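# Place the printed block in the open drawer, then close it

## Task

Move the printed block into the drawer that is standing open. Then push that drawer completely closed, so that every item originally inside it is still inside. All cabinets must stay roughly where they began. The robot must not tip over or finish leaning, and the result only counts if it holds without the robot propping anything in place.

## Robot and tools

ROBOT. A Hello Robot Stretch 3. It has a two-wheeled base 0.33 m long and 0.34 m wide, a lift that rides up a mast, and a single arm that telescopes out to the robot's right side. The arm cannot reach forward, so the gripper is moved forward or back by driving the base. The base cannot move sideways. A spin on the spot pivots around the point halfway between the drive wheels, 0.05 m behind the front edge. With the arm retracted and the wrist folded, that spin sweeps a circle of radius 0.28 m. An unfolded, level gripper reaches beyond this circle.

FRAMES. In the base frame the origin is on the floor between the drive wheels, x points forward, y left and z up. hand_pose is reported in this frame. It is placed at the fingertip meeting point, and when all wrist joints are zero its x axis points up, its y axis points back toward the mast and its z axis points to the rear. The odometry frame is the base frame as it stood when the scene began. base_odometry comes from wheel turns only, so slipping shows up as travel. Heading runs from -3.142 to 3.142 and is positive to the left.

execute_actions. The argument actions is a list holding one action, or no action to just read the state and images. An action may carry base, joints, or both, plus an optional contact_limits. Everything in it starts at once.
- base takes exactly one command, and both are offsets from where the base last reported itself. {"translate_m": d} drives d metres straight, forward positive, range -1 to 1. {"rotate_rad": d} turns in place by d radians, counter-clockwise (left) positive, range -3.2 to 3.2.
- joints is a set of absolute targets keyed by name. lift_m is the arm height, 0 to 1.1 m. arm_m is the extension, 0 to 0.52 m. wrist_yaw_rad runs -1.345 to 4.42: 0 aims along the arm, positive swings toward the front, and 3.0 folds over the base. wrist_pitch_rad runs -1.57 to 0.451, where 0 is level and negative tips the fingertips down. wrist_roll_rad runs -2.911 to 2.911, with 0 meaning the fingers sit side by side and level. gripper_m runs -0.089 to 0.179, larger meaning wider. The real fingertip gap is about 0.007 m smaller when nearly shut and 0.025 m smaller when wide, and it is zero below 0.007. head_pan_rad runs -3.953 to 1.73: 0 looks ahead, positive looks left, -1.57 looks along the arm. head_tilt_rad runs -1.53 to 0.419, with negative looking down.
- contact_limits applies only to arm_m. Its value is a motor_effort percentage from 1 to 100 at which the arm motion halts with contact_stop. Smaller values are gentler, but a value that is too small halts the arm immediately. The limit also caps the arm's holding force until the next action.
- cameras is a list drawn from head_camera, nav_camera, wrist_camera and all. Leaving it out, null, or ["all"] returns every camera, and [] returns none.
A joint or the base left out of an action may keep pushing toward its previous target. An unknown key or an out-of-range value gets the whole call refused, and nothing moves. If a result reports a stop, the later calls in that same reply are skipped.

wait: seconds, 0 to 10. Nothing new is commanded. It returns the state and images.

zoom_image: camera (one of the three) and region [x0, y0, x1, y1] in pixels, measured from the top-left corner and no larger than 504 by 504. It works only on full images from the latest result.

finished_scene: scene, the number of the current scene. This is final, and the result says whether the goal was met.

RESULT LINES. base_status and joint_status describe how each motion ended. done for the base only means the wheels turned the commanded amount. off_target means the part stopped short and may still be pushing. After contact_stop, time_out or torque_fault the old target is dropped. The arm and lift halt on firm contact and then go slack until they are commanded again. A slack lift can sag under load, or be pushed up by fingers closing against a surface. The base, wrist and head have no contact stop and will keep shoving. A wrist servo that strains for several seconds shuts off for 10 s and goes limp. on_its_own lists things that were not commanded in that call. Its held at value is the target being held, not the actual position. A resting effort flagged as out of range usually means something is pressing on or loading that motor. motor_effort is a percentage, positive toward larger joint values, with the peak shown in brackets. These readings have fixed biases and noise. Positive wheel effort pushes the robot forward. base_tilt is in degrees, with forward and right positive, and is offset by up to about 4 degrees. turned_by_wheels and turned_by_imu give the turn since the last result. lidar_m holds 12 distances in metres from the origin, each covering a 30 degree sector: the 1st is ahead, numbering runs counter-clockwise, the 4th is left, the 7th behind and the 10th right. A - means nothing was seen. The scan plane is 0.17 m above the floor, and the usable range is 0.15 to 12 m. It misses glass, thin legs and the robot itself, and with the lift low the robot's own parts can block sectors 5, 6, 9 and 10. wrist_depth_mm and head_depth_mm are 7x7 grids of median depth, read from the top left. The head grid matches the sideways image.

SPEED. The base is fast only when stowed: lift_m below 0.30, arm_m below 0.03 and wrist_yaw_rad above 2.54. Otherwise it is limited to 0.10 m/s.

GRIPPING. To grip, command a gripper_m value below the object's width. To let go, command at least 0.02 above the value at which contact was made. Neither the reading nor done proves that anything is held. Squeezing too hard triggers the stall guard, which weakens the grip.

AVOID. Fold or unfold the wrist only with lift_m between 0.32 and 0.95, wrist_pitch_rad -0.4 and roll near 0. Once folded, the lift may go down to 0.25. When wrist_yaw_rad is below -0.4, keep the pitch at -0.5 or lower. Pushing with the arm against something that will not give, with the gripper above about 0.45 m, can tip the robot. A repeated push after a contact_stop is riskier still, and so is a raised contact limit. Do not drive while the gripper holds, hooks or presses on something that cannot move, and watch for snagging, especially when reversing. If the robot leans, undo the last move in small steps, pull the gripper away, and lower the lift to about 0.2. Avoid drops, slams and hard shoves, and note that loose objects may occasionally be bumped. The simulation keeps running while you think, and the robot holds its last command in the meantime.

Each tool is called after "Request:" as name([rows], argument=value, ...), one row to a line, values as JSON.

## Session

Request:
execute_actions(actions=[])

Scene clock: 0.00 s.
base_odometry: x=+0.000 y=+0.000 heading=+0.000 (m, m, rad; odometry frame)
turned_by_wheels: +0.000 (rad since the last result)
turned_by_imu: +0.000 (rad since the last result)
base_tilt: forward=+1.1 right=-0.3 (deg)
lidar_m: 2.57 2.20 2.25 1.99 1.59 1.68 2.09 2.09 2.13 1.19 1.19 2.01
head_depth_mm: 1849 2688 2850 2806 2776 2746 2425 / 1852 2654 2997 2953 2987 2990 2414 / 1860 2708 2883 2873 2831 2848 2425 / 1789 2733 2763 2759 2729 2753 2392 / 1719 2640 2685 2661 2639 2672 2400 / 1748 2607 2577 2567 2540 2539 2375 / 1728 2544 2517 2500 2445 2513 2271
base_status: not commanded
joint_positions: lift_m=+0.526 arm_m=+0.001 wrist_yaw_rad=+3.080 wrist_pitch_rad=-0.579 wrist_roll_rad=-0.013 gripper_m=+0.037 head_pan_rad=-0.003 head_tilt_rad=-0.010
joint_status: not commanded
motor_effort: left_wheel=+0 right_wheel=+0 lift_m=+25 arm_m=+0 wrist_yaw_rad=+0 wrist_pitch_rad=+4 wrist_roll_rad=+0 gripper_m=+0 head_pan_rad=+0 head_tilt_rad=+4 (%)
hand_pose: x=-0.0088 y=+0.0549 z=+0.5047 quat_wxyz=(+0.222, +0.679, +0.182, +0.676) (m; base frame)
wrist_depth_mm: - - - - - - - / - - - - - - - / - - - - - - - / 929 929 931 948 923 942 939 / 789 801 810 781 801 779 808 / 696 689 672 683 694 683 683 / 601 614 - 630 602 600 602
pictures: head_camera (sideways: a quarter turn clockwise sets it upright), nav_camera (sideways: a quarter turn counterclockwise sets it upright), wrist_camera
Images, in order (width x height): head_camera 896x504, nav_camera 672x504, wrist_camera 644x364.

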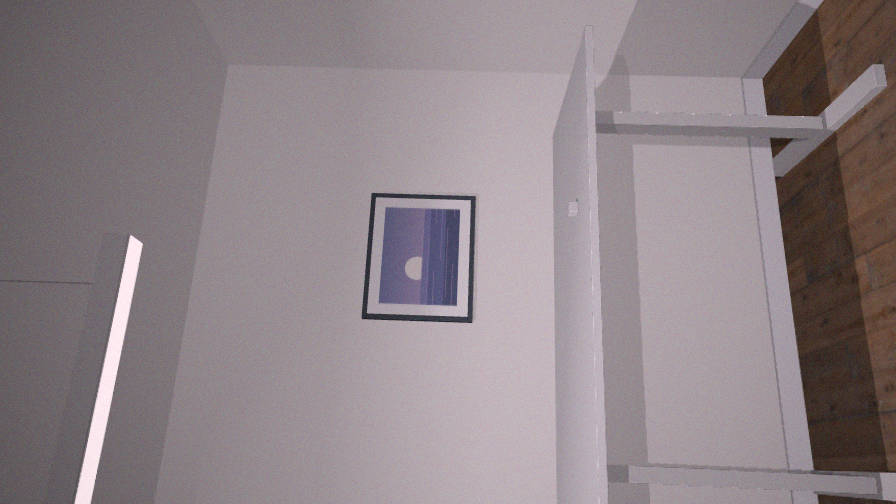

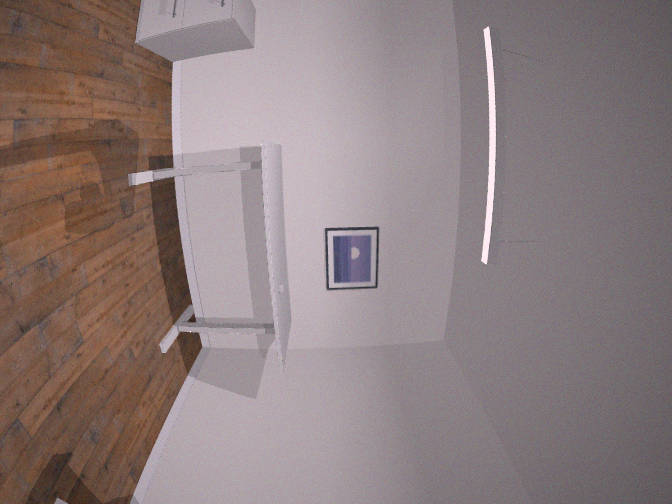

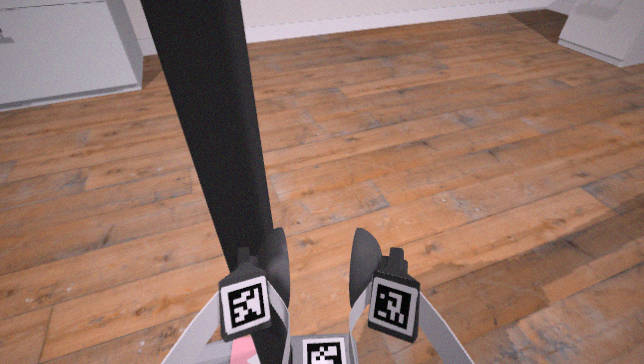

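Block on the desk ahead. Look for the drawer.

Request:
execute_actions([
  {"joints":{"head_pan_rad":1.5,"head_tilt_rad":-0.4,"lift_m":0.28,"wrist_pitch_rad":-0.4}},
], cameras=["nav_camera"])

Request:
execute_actions([
  {"joints":{"head_pan_rad":-1.9}},
], cameras=["nav_camera"])

Scene clock: 5.23 s.
base_odometry: x=+0.000 y=+0.000 heading=+0.000 (m, m, rad; odometry frame)
turned_by_wheels: +0.000 (rad since the last result)
turned_by_imu: +0.001 (rad since the last result)
base_tilt: forward=+1.1 right=-0.3 (deg)
lidar_m: 2.57 2.21 2.24 1.99 1.58 1.68 2.10 2.08 2.14 1.19 1.19 2.01
head_depth_mm: 2062 2236 2385 2627 2494 1850 1479 / 1996 2112 2276 2472 2492 1842 1479 / 1922 2031 2181 2345 2444 1825 1464 / 1837 1943 2099 2254 2323 1823 1459 / 1766 1873 2004 2140 2273 1840 1455 / 1698 1810 1947 2061 2193 1801 1456 / 1635 1730 1830 1961 2091 1810 1445
base_status: not commanded
joint_positions: lift_m=+0.281 arm_m=+0.001 wrist_yaw_rad=+3.080 wrist_pitch_rad=-0.419 wrist_roll_rad=-0.013 gripper_m=+0.037 head_pan_rad=+1.493 head_tilt_rad=-0.395
joint_status: all done
motor_effort: left_wheel=+0(0) right_wheel=+0(0) lift_m=+11(22) arm_m=+0(0) wrist_yaw_rad=+0(0) wrist_pitch_rad=+6(6) wrist_roll_rad=+0(0) gripper_m=+0(0) head_pan_rad=+4(41) head_tilt_rad=-3(31) (%)
hand_pose: x=-0.0074 y=+0.0778 z=+0.2931 quat_wxyz=(+0.168, +0.691, +0.127, +0.691) (m; base frame)
wrist_depth_mm: - - - - - - - / - - - - - - - / - - - - - - - / 758 742 - 748 750 756 745 / 606 597 - 597 592 604 598 / 494 497 - 510 514 505 502 / 437 - - - 414 430 423
pictures: nav_camera (sideways: a quarter turn counterclockwise sets it upright)
Images, in order (width x height): nav_camera 672x504.

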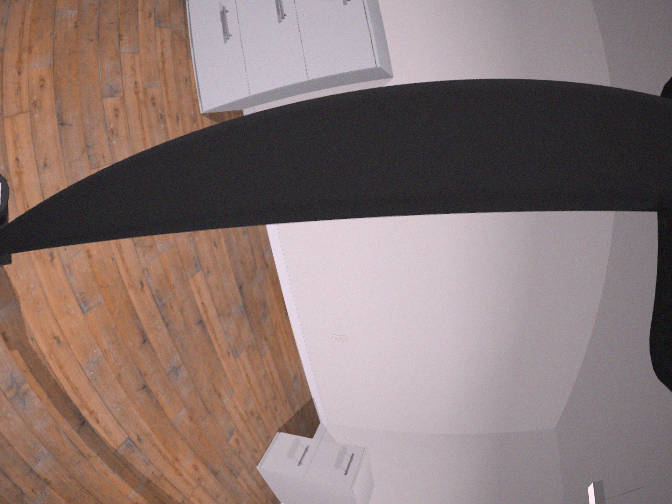

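Scene clock: 7.47 s.
base_odometry: x=+0.000 y=+0.000 heading=+0.000 (m, m, rad; odometry frame)
turned_by_wheels: +0.000 (rad since the last result)
turned_by_imu: +0.001 (rad since the last result)
base_tilt: forward=+1.1 right=-0.4 (deg)
lidar_m: 2.57 2.21 2.24 1.99 1.59 1.68 2.09 2.08 2.14 1.19 1.18 2.02
head_depth_mm: 2226 2320 2361 2500 2474 1871 1482 / 2193 2351 2585 2690 2502 1853 1473 / 2032 2196 2338 2517 2466 1841 1468 / 1893 2015 2163 2341 2370 1829 1462 / 1770 1864 2015 2150 2246 1832 1458 / 1665 1753 1860 1975 2112 1812 1457 / 1560 1651 1730 1849 1975 1804 1445
base_status: not commanded
joint_positions: lift_m=+0.281 arm_m=+0.001 wrist_yaw_rad=+3.080 wrist_pitch_rad=-0.419 wrist_roll_rad=-0.013 gripper_m=+0.037 head_pan_rad=-1.893 head_tilt_rad=-0.395
joint_status: all done
motor_effort: left_wheel=+0(0) right_wheel=+0(0) lift_m=+10(10) arm_m=+0(0) wrist_yaw_rad=+0(1) wrist_pitch_rad=+6(6) wrist_roll_rad=+0(0) gripper_m=+0(0) head_pan_rad=-4(41) head_tilt_rad=-2(2) (%)
hand_pose: x=-0.0074 y=+0.0778 z=+0.2931 quat_wxyz=(+0.168, +0.691, +0.127, +0.691) (m; base frame)
wrist_depth_mm: - - - - - - - / - - - - - - - / - - - - - - - / 743 744 - 745 736 749 749 / 593 602 - 590 592 600 604 / 493 501 - 517 508 502 497 / 440 - - - 415 423 433
pictures: nav_camera (sideways: a quarter turn counterclockwise sets it upright)
Images, in order (width x height): nav_camera 672x504.

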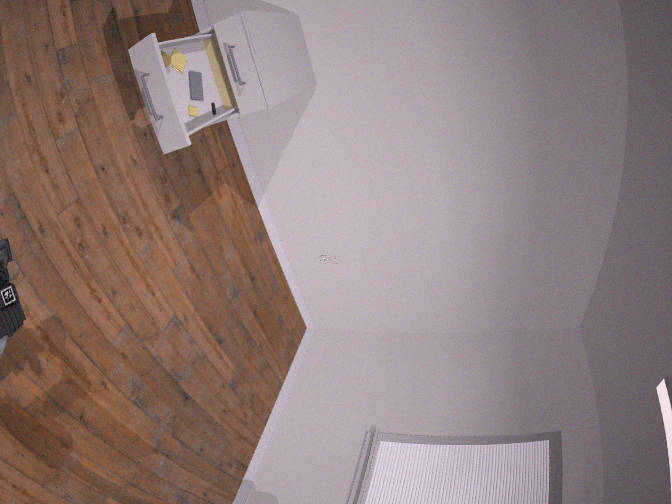

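Request:
execute_actions([
  {"base":{"rotate_rad":-0.2}},
], cameras=[])

Request:
execute_actions([
  {"base":{"translate_m":1.0}},
], cameras=[])

Request:
execute_actions([
  {"base":{"translate_m":0.5}},
], cameras=[])

Request:
execute_actions([
  {"base":{"rotate_rad":2.07},"joints":{"head_pan_rad":-1.57,"head_tilt_rad":-0.6}},
], cameras=[])

Request:
execute_actions([
  {"joints":{"lift_m":0.9}},
], cameras=[])

Request:
execute_actions([
  {"joints":{"wrist_yaw_rad":0,"gripper_m":0.12}},
])

Scene clock: 14.63 s.
base_odometry: x=+0.000 y=+0.000 heading=-0.200 (m, m, rad; odometry frame)
turned_by_wheels: -0.200 (rad since the last result)
turned_by_imu: -0.194 (rad since the last result)
base_tilt: forward=+1.1 right=-0.4 (deg)
lidar_m: 2.56 2.25 2.21 2.05 1.54 1.56 2.16 2.08 2.17 1.85 1.19 1.86
head_depth_mm: 1946 2035 2133 2210 2279 1860 1485 / 2088 2182 2300 2450 2453 1849 1479 / 2220 2351 2477 2678 2489 1834 1468 / 2268 2410 2585 2777 2450 1823 1463 / 2045 2175 2335 2518 2438 1808 1468 / 1876 1968 2095 2207 2294 1810 1444 / 1722 1803 1918 2038 2126 1798 1456
base_status: done
joint_positions: lift_m=+0.281 arm_m=+0.001 wrist_yaw_rad=+3.080 wrist_pitch_rad=-0.419 wrist_roll_rad=-0.013 gripper_m=+0.037 head_pan_rad=-1.893 head_tilt_rad=-0.396
joint_status: not commanded
motor_effort: left_wheel=+4(13) right_wheel=-3(7) lift_m=+11(10) arm_m=+0(0) wrist_yaw_rad=+0(1) wrist_pitch_rad=+6(6) wrist_roll_rad=+0(0) gripper_m=+0(0) head_pan_rad=-3(4) head_tilt_rad=-2(3) (%)
hand_pose: x=-0.0074 y=+0.0778 z=+0.2931 quat_wxyz=(+0.168, +0.691, +0.127, +0.691) (m; base frame)
wrist_depth_mm: - - - - - - - / - - - - - - - / - - - - - - - / 740 755 - 740 749 748 754 / 598 599 - 599 602 602 601 / 503 501 - 518 506 500 497 / 434 - - - 417 427 429
pictures: none
No camera images: the call's "cameras" was empty. Leave "cameras" out to get every camera's image.

Scene clock: 19.73 s.
base_odometry: x=+0.980 y=-0.198 heading=-0.200 (m, m, rad; odometry frame)
turned_by_wheels: +0.000 (rad since the last result)
turned_by_imu: +0.002 (rad since the last result)
base_tilt: forward=+1.1 right=-0.4 (deg)
lidar_m: 1.57 1.82 1.44 1.82 2.49 2.31 2.84 2.95 0.98 0.90 1.30 1.36
head_depth_mm: 2346 2595 2846 3034 2487 1870 1487 / 2043 2231 2468 2736 2489 1857 1057 / 1807 1958 2135 2316 2341 1284 1000 / 1625 1734 1880 2026 1243 1231 1076 / 1482 1571 1671 1784 1226 1109 1184 / 1360 1441 1513 1588 1212 1122 1236 / 1252 1314 1388 1460 1276 1325 1420
base_status: done
joint_positions: lift_m=+0.281 arm_m=+0.001 wrist_yaw_rad=+3.080 wrist_pitch_rad=-0.419 wrist_roll_rad=-0.013 gripper_m=+0.037 head_pan_rad=-1.893 head_tilt_rad=-0.396
joint_status: not commanded
motor_effort: left_wheel=+4(14) right_wheel=-3(6) lift_m=+11(11) arm_m=+1(1) wrist_yaw_rad=+0(0) wrist_pitch_rad=+6(6) wrist_roll_rad=+0(0) gripper_m=+1(0) head_pan_rad=-4(3) head_tilt_rad=-2(2) (%)
hand_pose: x=-0.0074 y=+0.0779 z=+0.2932 quat_wxyz=(+0.168, +0.691, +0.127, +0.691) (m; base frame)
wrist_depth_mm: - - - - - - - / - - - - - - - / - - - - - - - / 729 742 - 762 759 759 770 / 607 602 - 596 602 597 599 / 497 497 - 512 507 504 504 / 440 - - - 413 425 423
pictures: none
No camera images: the call's "cameras" was empty. Leave "cameras" out to get every camera's image.

Scene clock: 23.03 s.
base_odometry: x=+1.470 y=-0.297 heading=-0.200 (m, m, rad; odometry frame)
turned_by_wheels: +0.000 (rad since the last result)
turned_by_imu: +0.001 (rad since the last result)
base_tilt: forward=+1.2 right=-0.4 (deg)
lidar_m: 1.07 1.39 1.15 1.81 2.74 2.75 3.20 3.39 1.09 1.10 1.06 1.11
head_depth_mm: 1907 2086 2364 2664 1365 1348 1480 / 1662 1800 1986 2146 1261 1275 1385 / 1472 1585 1723 1787 1354 1384 1424 / 1322 1405 1520 1611 1454 1554 1462 / 1198 1275 1354 1457 1559 1660 1474 / 1100 1155 1228 1314 1399 1507 1450 / 1016 1061 1122 1187 1259 1348 1382
base_status: done
joint_positions: lift_m=+0.281 arm_m=+0.001 wrist_yaw_rad=+3.080 wrist_pitch_rad=-0.419 wrist_roll_rad=-0.013 gripper_m=+0.037 head_pan_rad=-1.893 head_tilt_rad=-0.396
joint_status: not commanded
motor_effort: left_wheel=+4(13) right_wheel=-3(6) lift_m=+11(11) arm_m=+0(0) wrist_yaw_rad=+0(0) wrist_pitch_rad=+6(6) wrist_roll_rad=+0(0) gripper_m=+0(0) head_pan_rad=-3(3) head_tilt_rad=-3(3) (%)
hand_pose: x=-0.0074 y=+0.0779 z=+0.2932 quat_wxyz=(+0.168, +0.691, +0.127, +0.691) (m; base frame)
wrist_depth_mm: - - - - - - - / - - - - - - - / - - - - - - - / 753 761 - 757 750 749 754 / 588 595 - 597 590 603 602 / 504 495 - 515 507 503 495 / 435 - - - 417 429 430
pictures: none
No camera images: the call's "cameras" was empty. Leave "cameras" out to get every camera's image.

Scene clock: 25.57 s.
base_odometry: x=+1.470 y=-0.297 heading=+1.870 (m, m, rad; odometry frame)
turned_by_wheels: +2.070 (rad since the last result)
turned_by_imu: +2.022 (rad since the last result)
base_tilt: forward=+1.1 right=-0.3 (deg)
lidar_m: 2.71 2.75 3.09 3.38 1.20 1.11 1.06 1.10 1.07 1.39 1.15 1.81
head_depth_mm: 1172 1284 970 730 1746 1451 1286 / 1160 1275 957 723 1763 1520 1283 / 1169 1267 945 715 1751 1515 1272 / 1169 1256 938 711 1765 1528 1270 / 1161 1248 927 706 1737 1515 1265 / 1156 1246 919 703 1720 1495 1269 / 1157 1245 906 695 1718 1495 1259
base_status: done
joint_positions: lift_m=+0.281 arm_m=+0.001 wrist_yaw_rad=+3.080 wrist_pitch_rad=-0.419 wrist_roll_rad=-0.013 gripper_m=+0.037 head_pan_rad=-1.577 head_tilt_rad=-0.593
joint_status: all done
motor_effort: left_wheel=-4(12) right_wheel=+2(9) lift_m=+11(11) arm_m=+0(0) wrist_yaw_rad=-1(0) wrist_pitch_rad=+6(6) wrist_roll_rad=+0(0) gripper_m=+0(0) head_pan_rad=+3(28) head_tilt_rad=-4(25) (%)
hand_pose: x=-0.0074 y=+0.0778 z=+0.2932 quat_wxyz=(+0.168, +0.691, +0.127, +0.691) (m; base frame)
wrist_depth_mm: 833 852 - - - - - / 916 927 - - - - - / 961 - - - - - - / 755 743 - 747 758 754 750 / 593 602 - 599 600 601 610 / 497 494 - 522 512 499 498 / 442 - - - 418 429 433
pictures: none
No camera images: the call's "cameras" was empty. Leave "cameras" out to get every camera's image.

Scene clock: 32.03 s.
base_odometry: x=+1.470 y=-0.297 heading=+1.870 (m, m, rad; odometry frame)
turned_by_wheels: +0.000 (rad since the last result)
turned_by_imu: +0.002 (rad since the last result)
base_tilt: forward=+1.1 right=-0.4 (deg)
lidar_m: 2.70 2.75 3.06 3.39 1.20 1.11 1.06 1.09 1.07 1.39 1.15 1.81
head_depth_mm: 1169 1290 973 730 1741 1494 - / 1162 1281 960 723 1762 1568 - / 1160 1276 947 722 1758 1521 - / 1165 1255 938 714 1738 1515 - / 1157 1259 926 706 1742 1508 - / 1151 1256 919 701 1735 1497 1291 / 1157 1245 912 695 1727 1482 1256
base_status: not commanded
joint_positions: lift_m=+0.899 arm_m=+0.001 wrist_yaw_rad=+3.080 wrist_pitch_rad=-0.418 wrist_roll_rad=-0.013 gripper_m=+0.037 head_pan_rad=-1.577 head_tilt_rad=-0.593
joint_status: all done
motor_effort: left_wheel=-4(4) right_wheel=+3(2) lift_m=+37(40) arm_m=+0(0) wrist_yaw_rad=+0(0) wrist_pitch_rad=+6(6) wrist_roll_rad=+0(0) gripper_m=+0(0) head_pan_rad=+4(3) head_tilt_rad=-4(4) (%)
hand_pose: x=-0.0074 y=+0.0779 z=+0.9119 quat_wxyz=(+0.168, +0.691, +0.127, +0.691) (m; base frame)
wrist_depth_mm: - - - - - - - / - - - - - - - / - - - - - - - / - - - - - - - / - - - - - - - / - - - - - - - / - - - - - - -
pictures: none
No camera images: the call's "cameras" was empty. Leave "cameras" out to get every camera's image.

Scene clock: 34.57 s.
base_odometry: x=+1.470 y=-0.297 heading=+1.870 (m, m, rad; odometry frame)
turned_by_wheels: +0.000 (rad since the last result)
turned_by_imu: +0.001 (rad since the last result)
base_tilt: forward=+1.1 right=-0.4 (deg)
lidar_m: 2.71 2.75 3.10 3.40 1.20 1.11 1.06 1.09 1.07 1.39 1.15 1.81
head_depth_mm: 1176 1288 967 732 1734 1495 - / 1170 1274 959 723 1760 1524 - / 1162 1275 945 718 1764 - - / 1163 1258 940 712 1752 - - / 1154 1250 927 705 1744 1469 1250 / 1163 1254 914 697 1725 1495 1269 / 1155 1242 909 693 1712 1497 1257
base_status: not commanded
joint_positions: lift_m=+0.899 arm_m=+0.001 wrist_yaw_rad=+0.003 wrist_pitch_rad=-0.418 wrist_roll_rad=-0.013 gripper_m=+0.120 head_pan_rad=-1.577 head_tilt_rad=-0.593
joint_status: all done
motor_effort: left_wheel=-3(4) right_wheel=+3(3) lift_m=+38(38) arm_m=+0(0) wrist_yaw_rad=-3(2) wrist_pitch_rad=+6(6) wrist_roll_rad=+0(0) gripper_m=+0(81) head_pan_rad=+4(3) head_tilt_rad=-4(5) (%)
hand_pose: x=-0.0208 y=-0.3704 z=+0.9119 quat_wxyz=(+0.697, +0.149, -0.687, -0.145) (m; base frame)
wrist_depth_mm: 641 634 648 667 675 698 723 / 340 341 345 349 352 338 338 / - - - - - - - / 863 - - - - - - / - - - - - - - / - - - - - - - / - - - - - - -
pictures: head_camera (sideways: a quarter turn clockwise sets it upright), nav_camera (sideways: a quarter turn counterclockwise sets it upright), wrist_camera
Images, in order (width x height): head_camera 896x504, nav_camera 672x504, wrist_camera 644x364.

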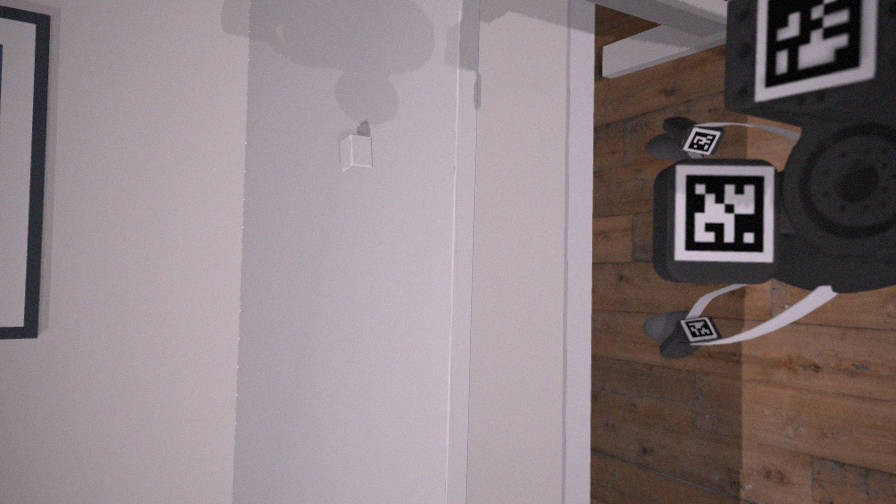

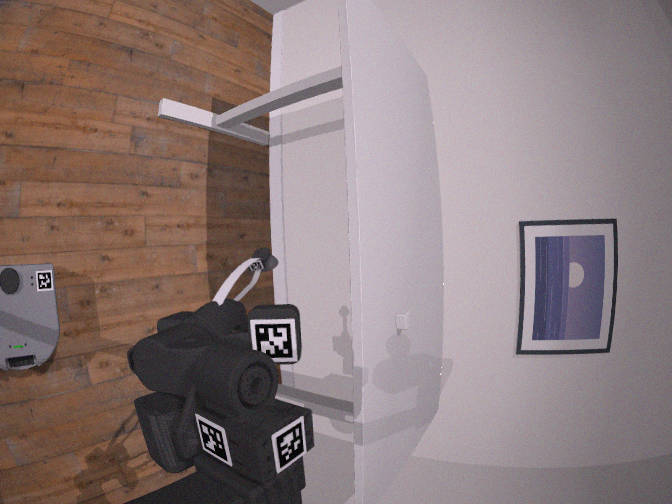

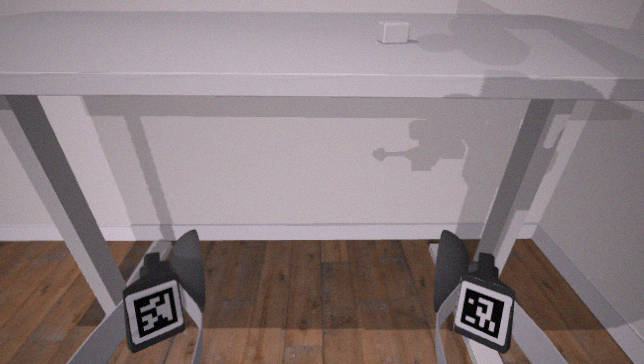

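Request:
execute_actions([
  {"base":{"translate_m":-0.12},"joints":{"lift_m":0.97}},
], cameras=[])

Request:
execute_actions([
  {"joints":{"arm_m":0.3}},
], cameras=["head_camera","wrist_camera"])

Scene clock: 39.20 s.
base_odometry: x=+1.506 y=-0.412 heading=+1.870 (m, m, rad; odometry frame)
turned_by_wheels: +0.000 (rad since the last result)
turned_by_imu: +0.001 (rad since the last result)
base_tilt: forward=+1.1 right=-0.3 (deg)
lidar_m: 2.83 2.85 3.24 3.38 1.16 0.99 0.94 0.97 1.02 1.40 1.23 1.92
head_depth_mm: 1178 1287 971 728 - - - / 1174 1280 958 725 1748 - - / 1166 1272 951 716 - - - / 1170 1262 938 710 - - - / 1161 1254 925 704 1737 1502 1269 / 1158 1251 914 699 1731 1495 1265 / 1154 1253 909 697 1730 1499 1260
base_status: done
joint_positions: lift_m=+0.969 arm_m=+0.001 wrist_yaw_rad=+0.003 wrist_pitch_rad=-0.418 wrist_roll_rad=-0.013 gripper_m=+0.120 head_pan_rad=-1.577 head_tilt_rad=-0.593
joint_status: all done
motor_effort: left_wheel=-3(8) right_wheel=+2(3) lift_m=+38(39) arm_m=+0(0) wrist_yaw_rad=-2(3) wrist_pitch_rad=+6(6) wrist_roll_rad=+0(0) gripper_m=+0(0) head_pan_rad=+3(3) head_tilt_rad=-4(4) (%)
hand_pose: x=-0.0209 y=-0.3704 z=+0.9819 quat_wxyz=(+0.697, +0.149, -0.687, -0.145) (m; base frame)
wrist_depth_mm: 960 - - - - - - / 562 570 566 524 583 579 584 / 373 371 371 375 378 381 385 / - - - - - - - / - - - - - - - / - - - - - - - / - - - - - - -
pictures: none
No camera images: the call's "cameras" was empty. Leave "cameras" out to get every camera's image.

Scene clock: 42.63 s.
base_odometry: x=+1.506 y=-0.412 heading=+1.870 (m, m, rad; odometry frame)
turned_by_wheels: +0.000 (rad since the last result)
turned_by_imu: +0.001 (rad since the last result)
base_tilt: forward=+1.1 right=-0.3 (deg)
lidar_m: 2.83 2.85 3.25 3.39 1.16 0.98 0.95 0.97 1.02 1.39 1.23 1.92
head_depth_mm: 1176 1292 - 1178 1260 1466 1264 / 1174 1256 - 710 1740 1481 1282 / 1169 1261 - 1657 1751 1520 1272 / 1165 1263 934 1640 1749 1512 1270 / 1163 1256 926 702 1736 1510 1266 / 1155 1255 920 702 1735 1503 1259 / 1160 1247 907 697 1712 1495 1255
base_status: not commanded
joint_positions: lift_m=+0.969 arm_m=+0.300 wrist_yaw_rad=+0.002 wrist_pitch_rad=-0.418 wrist_roll_rad=-0.013 gripper_m=+0.120 head_pan_rad=-1.577 head_tilt_rad=-0.593
joint_status: all done
motor_effort: left_wheel=-3(3) right_wheel=+2(2) lift_m=+38(38) arm_m=+2(2) wrist_yaw_rad=-2(3) wrist_pitch_rad=+5(6) wrist_roll_rad=+0(0) gripper_m=+0(1) head_pan_rad=+4(4) head_tilt_rad=-4(3) (%)
hand_pose: x=-0.0211 y=-0.6691 z=+0.9819 quat_wxyz=(+0.696, +0.149, -0.687, -0.146) (m; base frame)
wrist_depth_mm: 729 719 736 732 744 745 752 / 557 552 570 569 574 567 583 / 368 368 371 370 375 375 383 / 275 277 279 265 277 281 281 / 220 219 220 222 222 223 224 / 183 189 183 184 184 188 185 / 156 152 157 158 158 154 158
pictures: head_camera (sideways: a quarter turn clockwise sets it upright), wrist_camera
Images, in order (width x height): head_camera 896x504, wrist_camera 644x364.

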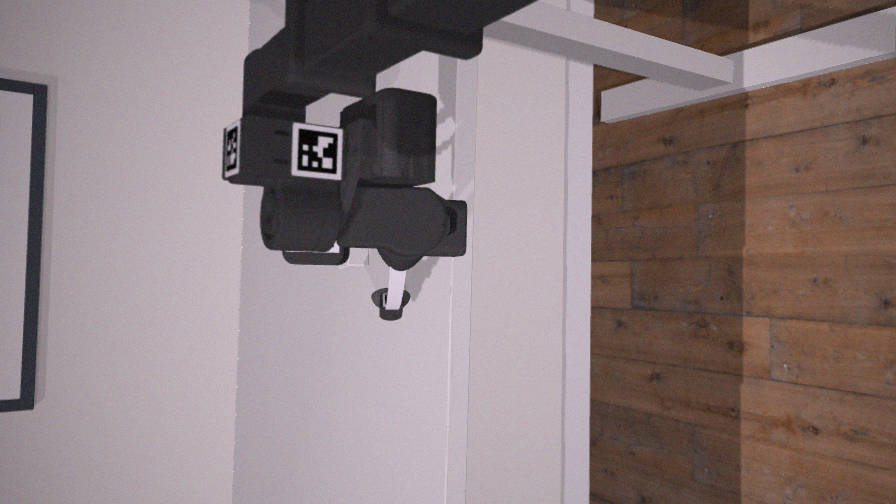

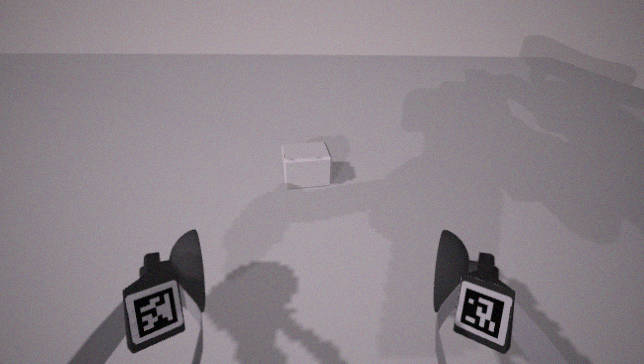

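Request:
execute_actions([
  {"base":{"translate_m":0.01},"joints":{"arm_m":0.37,"lift_m":0.94}},
], cameras=["wrist_camera"])

Scene clock: 46.30 s.
base_odometry: x=+1.503 y=-0.403 heading=+1.870 (m, m, rad; odometry frame)
turned_by_wheels: +0.000 (rad since the last result)
turned_by_imu: +0.001 (rad since the last result)
base_tilt: forward=+1.1 right=-0.4 (deg)
lidar_m: 2.82 2.84 3.24 3.39 1.19 1.00 0.95 0.98 1.03 1.39 1.22 1.91
head_depth_mm: 1177 1292 1111 - 1270 1426 1262 / 1173 1280 - 722 1764 1492 1286 / 1173 1261 - 702 1776 1520 1289 / 1166 1267 940 711 1745 1505 1270 / 1163 1258 933 709 1737 1513 1259 / 1169 1252 920 703 1726 1501 1263 / 1158 1255 912 697 1722 1498 1264
base_status: done
joint_positions: lift_m=+0.949 arm_m=+0.369 wrist_yaw_rad=+0.000 wrist_pitch_rad=-0.382 wrist_roll_rad=-0.013 gripper_m=+0.120 head_pan_rad=-1.577 head_tilt_rad=-0.593
joint_status: lift_m contact_stop (moved -0.021 of -0.029); the others done
on_its_own: lift_m is slack since a contact_stop, until your next command for it (your +0.940 is given up)
motor_effort: left_wheel=-3(7) right_wheel=+3(7) lift_m=+24(35) arm_m=+6(6) wrist_yaw_rad=+0(2) wrist_pitch_rad=-5(8) wrist_roll_rad=+0(0) gripper_m=-1(2) head_pan_rad=+4(3) head_tilt_rad=-5(4) (%)
hand_pose: x=-0.0215 y=-0.7429 z=+0.9695 quat_wxyz=(+0.699, +0.135, -0.689, -0.134) (m; base frame)
wrist_depth_mm: 675 674 671 673 688 684 685 / 600 594 596 604 614 611 714 / 365 365 368 367 372 376 376 / 263 266 265 253 271 269 271 / 206 207 209 198 210 210 211 / 171 177 173 172 172 179 172 / 149 140 146 146 146 141 146
pictures: wrist_camera
Images, in order (width x height): wrist_camera 644x364.

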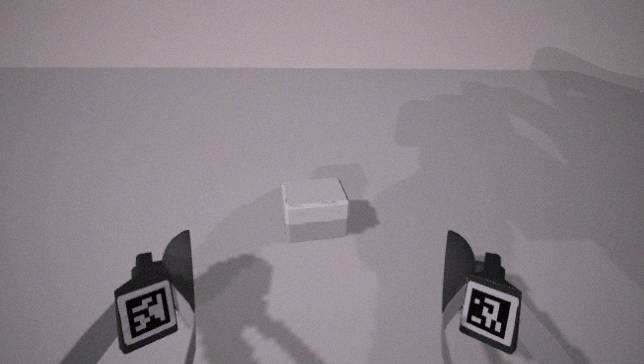

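Request:
execute_actions([
  {"joints":{"arm_m":0.425,"lift_m":0.962}},
], cameras=["wrist_camera"])

Request:
execute_actions([
  {"joints":{"gripper_m":0.0}},
], cameras=["wrist_camera"])

Request:
execute_actions([
  {"joints":{"lift_m":1.0,"arm_m":0.0}},
], cameras=["wrist_camera"])

Scene clock: 49.97 s.
base_odometry: x=+1.503 y=-0.403 heading=+1.870 (m, m, rad; odometry frame)
turned_by_wheels: +0.000 (rad since the last result)
turned_by_imu: +0.001 (rad since the last result)
base_tilt: forward=+1.2 right=-0.3 (deg)
lidar_m: 2.82 2.84 3.23 3.38 1.19 1.00 0.95 0.98 1.03 1.39 1.22 1.91
head_depth_mm: 1173 1283 - - 1263 1425 1261 / 1168 1262 848 723 1761 1492 1280 / 1169 1261 - 717 1758 1508 1275 / 1162 1257 938 709 1750 1508 1280 / 1156 1256 932 707 1738 1505 1265 / 1160 1250 922 699 1748 1499 1258 / 1156 1245 906 694 1710 1482 1259
base_status: not commanded
joint_positions: lift_m=+0.961 arm_m=+0.425 wrist_yaw_rad=+0.000 wrist_pitch_rad=-0.412 wrist_roll_rad=-0.013 gripper_m=+0.120 head_pan_rad=-1.577 head_tilt_rad=-0.593
joint_status: all done
motor_effort: left_wheel=-2(3) right_wheel=+1(3) lift_m=+38(37) arm_m=+2(4) wrist_yaw_rad=+0(0) wrist_pitch_rad=+4(5) wrist_roll_rad=+0(0) gripper_m=+0(1) head_pan_rad=+3(3) head_tilt_rad=-4(4) (%)
hand_pose: x=-0.0215 y=-0.7949 z=+0.9753 quat_wxyz=(+0.697, +0.146, -0.687, -0.144) (m; base frame)
wrist_depth_mm: 623 623 638 632 635 645 639 / 545 539 537 541 547 562 571 / 351 350 357 358 361 365 365 / 264 263 266 266 269 270 269 / 209 211 212 213 212 213 213 / 174 180 176 151 177 179 177 / 149 145 149 150 150 146 150
pictures: wrist_camera
Images, in order (width x height): wrist_camera 644x364.

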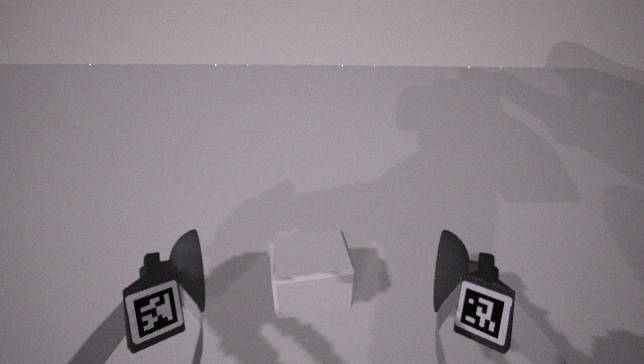

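Scene clock: 51.67 s.
base_odometry: x=+1.503 y=-0.403 heading=+1.870 (m, m, rad; odometry frame)
turned_by_wheels: +0.000 (rad since the last result)
turned_by_imu: +0.000 (rad since the last result)
base_tilt: forward=+1.1 right=-0.3 (deg)
lidar_m: 2.82 2.84 3.23 3.40 1.20 1.00 0.95 0.98 1.03 1.40 1.22 1.91
head_depth_mm: 1176 1281 - - 1258 1421 1273 / 1169 1266 845 723 1778 1499 1285 / 1163 1265 - 720 1757 1522 1275 / 1162 1260 935 709 1746 1507 1273 / 1164 1259 929 706 1734 1497 1260 / 1162 1253 916 699 1736 1492 1264 / 1161 1255 907 694 1711 1484 1261
base_status: not commanded
joint_positions: lift_m=+0.961 arm_m=+0.425 wrist_yaw_rad=+0.000 wrist_pitch_rad=-0.413 wrist_roll_rad=-0.013 gripper_m=+0.001 head_pan_rad=-1.577 head_tilt_rad=-0.593
joint_status: all done
motor_effort: left_wheel=-2(2) right_wheel=+1(1) lift_m=+38(37) arm_m=+2(2) wrist_yaw_rad=+0(0) wrist_pitch_rad=+4(4) wrist_roll_rad=+0(0) gripper_m=-14(86) head_pan_rad=+4(4) head_tilt_rad=-4(3) (%)
hand_pose: x=-0.0215 y=-0.7948 z=+0.9751 quat_wxyz=(+0.697, +0.146, -0.687, -0.144) (m; base frame)
wrist_depth_mm: 622 625 635 625 637 631 632 / 538 536 539 545 550 559 558 / 349 351 358 359 360 361 362 / 262 263 265 265 268 268 267 / 210 209 212 211 211 213 213 / 174 174 181 150 179 176 177 / 149 149 146 150 146 150 150
pictures: wrist_camera
Images, in order (width x height): wrist_camera 644x364.

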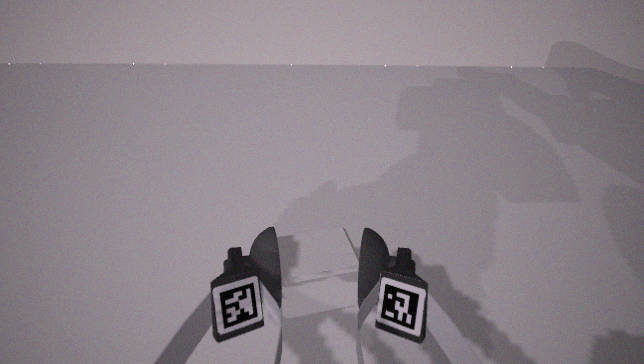

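Scene clock: 55.97 s.
base_odometry: x=+1.503 y=-0.403 heading=+1.870 (m, m, rad; odometry frame)
turned_by_wheels: +0.000 (rad since the last result)
turned_by_imu: +0.001 (rad since the last result)
base_tilt: forward=+1.1 right=-0.3 (deg)
lidar_m: 2.82 2.84 3.23 3.40 1.19 1.00 0.95 0.98 1.03 1.40 1.22 1.91
head_depth_mm: 1167 1282 968 733 - - - / 1171 1284 958 720 - - - / 1160 1282 949 682 - - - / 1166 1267 936 681 - - 1274 / 1170 1262 925 707 1727 1499 1263 / 1166 1246 923 703 1723 1496 1268 / 1157 1259 905 696 1723 1504 1266
base_status: not commanded
joint_positions: lift_m=+0.999 arm_m=+0.001 wrist_yaw_rad=+0.000 wrist_pitch_rad=-0.414 wrist_roll_rad=-0.013 gripper_m=+0.001 head_pan_rad=-1.577 head_tilt_rad=-0.593
joint_status: all done
joint sent to its limit — the command would take arm_m past its lower limit, so that joint was sent only as far as its limit.
motor_effort: left_wheel=-1(2) right_wheel=+1(1) lift_m=+38(39) arm_m=-1(2) wrist_yaw_rad=+0(1) wrist_pitch_rad=+4(4) wrist_roll_rad=+0(0) gripper_m=-14(13) head_pan_rad=+3(3) head_tilt_rad=-4(4) (%)
hand_pose: x=-0.0215 y=-0.3712 z=+1.0128 quat_wxyz=(+0.697, +0.147, -0.687, -0.145) (m; base frame)
wrist_depth_mm: - - - - - - - / 679 694 695 692 703 707 934 / 449 446 454 453 456 459 458 / 823 - - - - 810 925 / - - - - - - - / - - - 150 - - - / - - - - - - -
pictures: wrist_camera
Images, in order (width x height): wrist_camera 644x364.

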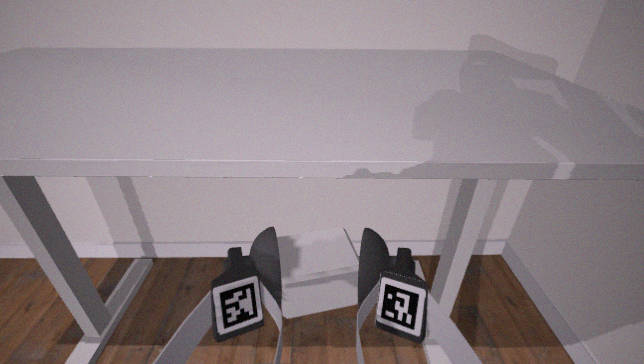

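Request:
execute_actions([
  {"base":{"translate_m":0.2},"joints":{"lift_m":0.55}},
], cameras=[])

Request:
execute_actions([
  {"base":{"rotate_rad":-1.58}},
], cameras=[])

Request:
execute_actions([
  {"base":{"translate_m":-1.0},"joints":{"head_tilt_rad":-0.9}},
])

Scene clock: 64.80 s.
base_odometry: x=+1.444 y=-0.211 heading=+1.870 (m, m, rad; odometry frame)
turned_by_wheels: +0.000 (rad since the last result)
turned_by_imu: +0.002 (rad since the last result)
base_tilt: forward=+1.2 right=-0.3 (deg)
lidar_m: 2.62 2.69 2.95 3.39 1.21 1.20 1.15 1.19 1.12 1.39 1.10 1.73
head_depth_mm: 1166 1275 967 728 1772 1527 1288 / 1167 1278 959 726 1766 1539 1279 / 1157 1280 947 717 1749 1512 1272 / 1165 1255 940 714 1756 1514 1271 / 1154 1251 926 708 1733 1490 1265 / 1159 1244 916 703 1724 1502 1261 / 1157 1248 908 696 1714 1486 1267
base_status: done
joint_positions: lift_m=+0.551 arm_m=+0.001 wrist_yaw_rad=+0.000 wrist_pitch_rad=-0.415 wrist_roll_rad=-0.013 gripper_m=+0.001 head_pan_rad=-1.577 head_tilt_rad=-0.593
joint_status: all done
motor_effort: left_wheel=-2(5) right_wheel=+1(5) lift_m=+11(36) arm_m=-2(2) wrist_yaw_rad=+0(0) wrist_pitch_rad=+5(4) wrist_roll_rad=+0(0) gripper_m=-13(13) head_pan_rad=+4(4) head_tilt_rad=-4(3) (%)
hand_pose: x=-0.0215 y=-0.3711 z=+0.5641 quat_wxyz=(+0.697, +0.147, -0.687, -0.145) (m; base frame)
wrist_depth_mm: 945 - - - - - 654 / 707 - - - - - 686 / 782 - - - - - 770 / - - - - - - - / - 939 - - - 910 - / 800 819 861 150 845 831 832 / 685 714 682 719 678 691 688
pictures: none
No camera images: the call's "cameras" was empty. Leave "cameras" out to get every camera's image.

Scene clock: 68.23 s.
base_odometry: x=+1.444 y=-0.211 heading=+0.290 (m, m, rad; odometry frame)
turned_by_wheels: -1.580 (rad since the last result)
turned_by_imu: -1.545 (rad since the last result)
base_tilt: forward=+1.0 right=-0.3 (deg)
lidar_m: 1.39 1.10 1.73 2.62 2.68 2.95 3.39 1.13 1.20 1.15 1.19 1.12
head_depth_mm: 958 1053 1169 1305 1497 1529 1282 / 960 1048 1164 1305 1484 1528 1284 / 953 1051 1167 1305 1482 1519 1280 / 953 1046 1153 1300 1479 1515 1273 / 956 1046 1150 1291 1464 1501 1263 / 952 1042 1154 1288 1462 1497 1264 / 947 1041 1151 1289 1458 1481 1259
base_status: done
joint_positions: lift_m=+0.551 arm_m=+0.001 wrist_yaw_rad=+0.000 wrist_pitch_rad=-0.415 wrist_roll_rad=-0.013 gripper_m=+0.001 head_pan_rad=-1.577 head_tilt_rad=-0.593
joint_status: not commanded
motor_effort: left_wheel=+4(9) right_wheel=-3(5) lift_m=+10(11) arm_m=-2(1) wrist_yaw_rad=+0(0) wrist_pitch_rad=+4(5) wrist_roll_rad=+0(0) gripper_m=-13(13) head_pan_rad=+4(3) head_tilt_rad=-4(4) (%)
hand_pose: x=-0.0215 y=-0.3711 z=+0.5641 quat_wxyz=(+0.697, +0.147, -0.687, -0.145) (m; base frame)
wrist_depth_mm: 764 782 784 789 789 781 798 / 827 855 838 845 855 854 841 / 910 916 931 925 916 933 959 / - - - - - - - / - - - - - - 961 / 816 827 839 150 827 836 818 / 698 695 680 683 681 707 702
pictures: none
No camera images: the call's "cameras" was empty. Leave "cameras" out to get every camera's image.

Scene clock: 79.17 s.
base_odometry: x=+0.486 y=-0.498 heading=+0.290 (m, m, rad; odometry frame)
turned_by_wheels: +0.000 (rad since the last result)
turned_by_imu: +0.003 (rad since the last result)
base_tilt: forward=+1.1 right=-0.3 (deg)
lidar_m: 2.38 2.02 2.34 2.59 2.20 2.50 2.39 1.72 0.60 0.58 1.22 1.63
head_depth_mm: 1042 1174 1029 875 983 896 1090 / 1040 1171 1019 871 1001 891 768 / 1037 1166 1013 864 993 879 - / 1039 1169 1042 880 1015 911 - / 1040 1191 1402 1616 1439 1264 1129 / 1026 1190 1404 1607 1440 1265 1122 / 1032 1190 1407 1600 1433 1256 1126
base_status: done
joint_positions: lift_m=+0.551 arm_m=+0.001 wrist_yaw_rad=+0.000 wrist_pitch_rad=-0.415 wrist_roll_rad=-0.013 gripper_m=+0.001 head_pan_rad=-1.577 head_tilt_rad=-0.888
joint_status: all done
motor_effort: left_wheel=+4(7) right_wheel=-2(6) lift_m=+11(11) arm_m=-2(2) wrist_yaw_rad=+0(0) wrist_pitch_rad=+4(4) wrist_roll_rad=+0(0) gripper_m=-13(13) head_pan_rad=+3(3) head_tilt_rad=-6(32) (%)
hand_pose: x=-0.0215 y=-0.3711 z=+0.5641 quat_wxyz=(+0.697, +0.147, -0.687, -0.145) (m; base frame)
wrist_depth_mm: 786 800 806 325 330 338 356 / 857 874 860 312 310 315 317 / 935 951 956 340 336 337 346 / - - - 445 453 449 435 / - - - 376 429 429 398 / 821 805 846 150 350 346 356 / 705 696 682 301 289 306 301
pictures: head_camera (sideways: a quarter turn clockwise sets it upright), nav_camera (sideways: a quarter turn counterclockwise sets it upright), wrist_camera
Images, in order (width x height): head_camera 896x504, nav_camera 672x504, wrist_camera 644x364.

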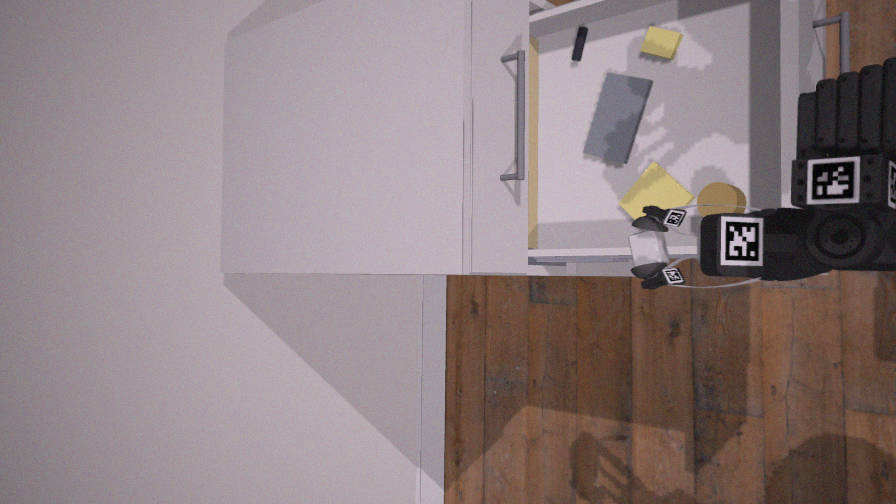

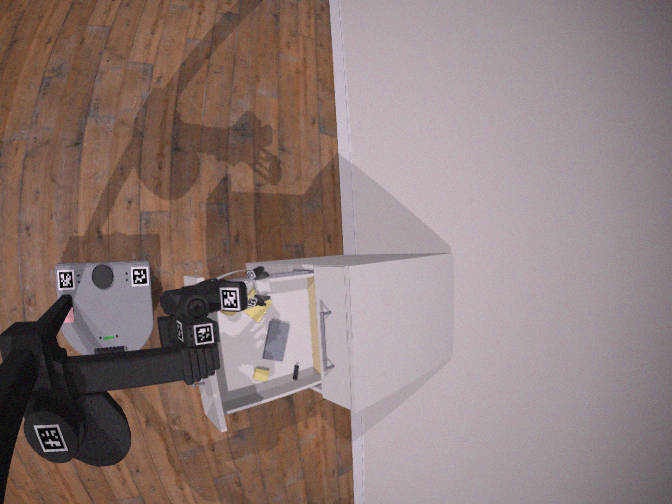

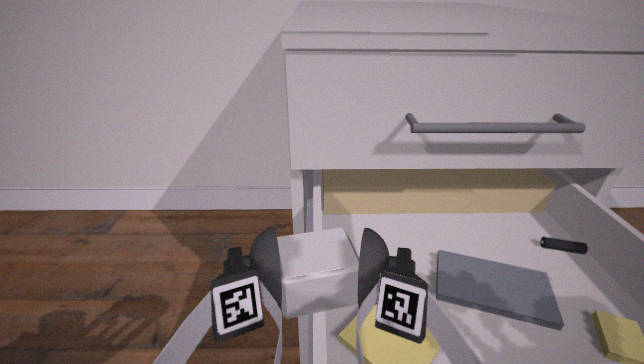

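Request:
execute_actions([
  {"base":{"translate_m":-0.18}},
], cameras=[])

Request:
execute_actions([
  {"joints":{"arm_m":0.1,"wrist_pitch_rad":-1.0}},
], cameras=["head_camera","wrist_camera"])

Scene clock: 84.57 s.
base_odometry: x=+0.313 y=-0.549 heading=+0.290 (m, m, rad; odometry frame)
turned_by_wheels: +0.000 (rad since the last result)
turned_by_imu: +0.001 (rad since the last result)
base_tilt: forward=+1.1 right=-0.3 (deg)
lidar_m: 2.56 2.18 2.58 2.16 2.18 2.32 2.21 1.72 0.61 0.58 0.60 1.64
head_depth_mm: 1046 1217 1420 1640 1468 1288 1140 / 1046 1201 1314 892 1385 923 729 / 1048 1178 1020 875 990 889 - / 1042 1176 1010 866 975 889 - / 1040 1175 1010 866 985 881 1082 / 1043 1192 1312 878 1358 910 1073 / 1037 1196 1404 1620 1437 1255 1121
base_status: done
joint_positions: lift_m=+0.551 arm_m=+0.001 wrist_yaw_rad=+0.000 wrist_pitch_rad=-0.415 wrist_roll_rad=-0.013 gripper_m=+0.001 head_pan_rad=-1.577 head_tilt_rad=-0.888
joint_status: not commanded
motor_effort: left_wheel=+4(5) right_wheel=-3(6) lift_m=+10(11) arm_m=-2(2) wrist_yaw_rad=+0(0) wrist_pitch_rad=+4(5) wrist_roll_rad=+0(0) gripper_m=-13(13) head_pan_rad=+3(3) head_tilt_rad=-6(6) (%)
hand_pose: x=-0.0215 y=-0.3711 z=+0.5641 quat_wxyz=(+0.697, +0.147, -0.687, -0.145) (m; base frame)
wrist_depth_mm: 795 315 319 323 332 798 822 / 858 314 315 315 320 328 883 / 939 350 340 339 348 930 - / - - 448 451 451 - - / - 951 429 432 428 946 - / 803 330 367 150 368 345 821 / 690 284 290 307 297 288 710
pictures: none
No camera images: the call's "cameras" was empty. Leave "cameras" out to get every camera's image.

Scene clock: 86.53 s.
base_odometry: x=+0.313 y=-0.549 heading=+0.290 (m, m, rad; odometry frame)
turned_by_wheels: +0.000 (rad since the last result)
turned_by_imu: +0.000 (rad since the last result)
base_tilt: forward=+1.1 right=-0.3 (deg)
lidar_m: 2.56 2.18 2.58 2.15 2.17 2.31 2.22 1.73 0.61 0.58 0.60 1.64
head_depth_mm: 1045 1208 1421 1642 1463 1290 1141 / 1046 1213 1314 892 1384 1267 - / 1041 1169 1010 870 992 - 1097 / 1036 1173 1013 871 979 - 1089 / 1042 1173 1004 870 988 879 1081 / 1038 1202 1308 874 1360 913 1070 / 1037 1191 1415 1622 1433 1269 1120
base_status: not commanded
joint_positions: lift_m=+0.551 arm_m=+0.100 wrist_yaw_rad=+0.000 wrist_pitch_rad=-1.004 wrist_roll_rad=-0.013 gripper_m=+0.001 head_pan_rad=-1.577 head_tilt_rad=-0.889
joint_status: all done
motor_effort: left_wheel=+4(4) right_wheel=-3(3) lift_m=+10(11) arm_m=+2(2) wrist_yaw_rad=+0(0) wrist_pitch_rad=+1(5) wrist_roll_rad=+0(0) gripper_m=-13(13) head_pan_rad=+4(4) head_tilt_rad=-7(6) (%)
hand_pose: x=-0.0216 y=-0.3619 z=+0.4603 quat_wxyz=(+0.624, +0.343, -0.615, -0.339) (m; base frame)
wrist_depth_mm: 821 305 316 322 322 284 863 / 235 285 295 281 293 282 779 / 223 265 268 263 269 265 710 / 218 243 244 252 248 250 211 / 217 231 234 234 236 236 193 / 209 188 223 150 221 221 192 / 200 187 205 206 205 208 192
pictures: head_camera (sideways: a quarter turn clockwise sets it upright), wrist_camera
Images, in order (width x height): head_camera 896x504, wrist_camera 644x364.

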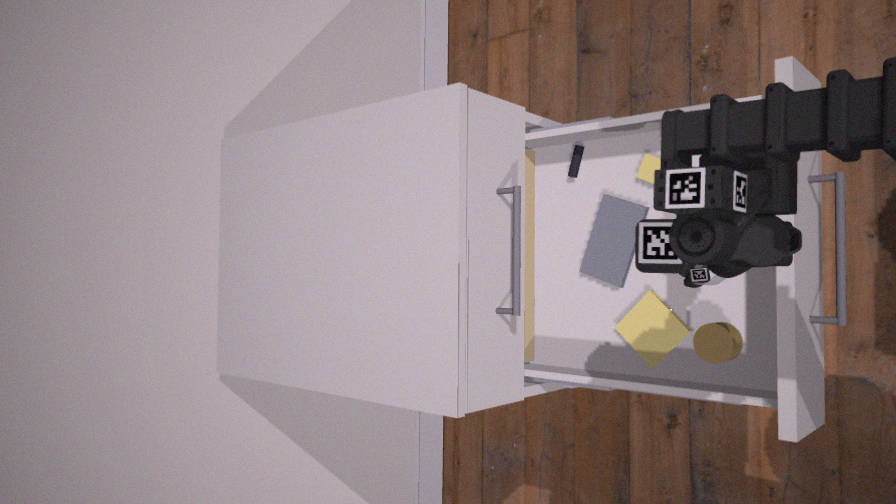

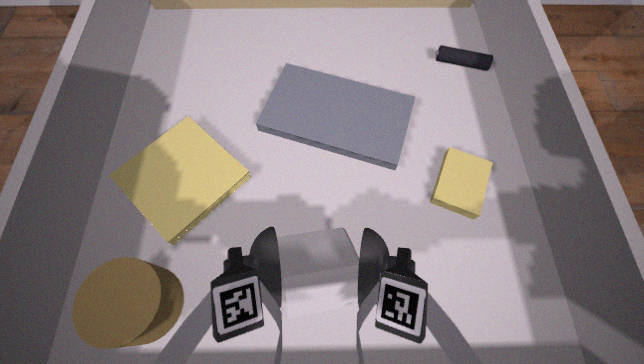

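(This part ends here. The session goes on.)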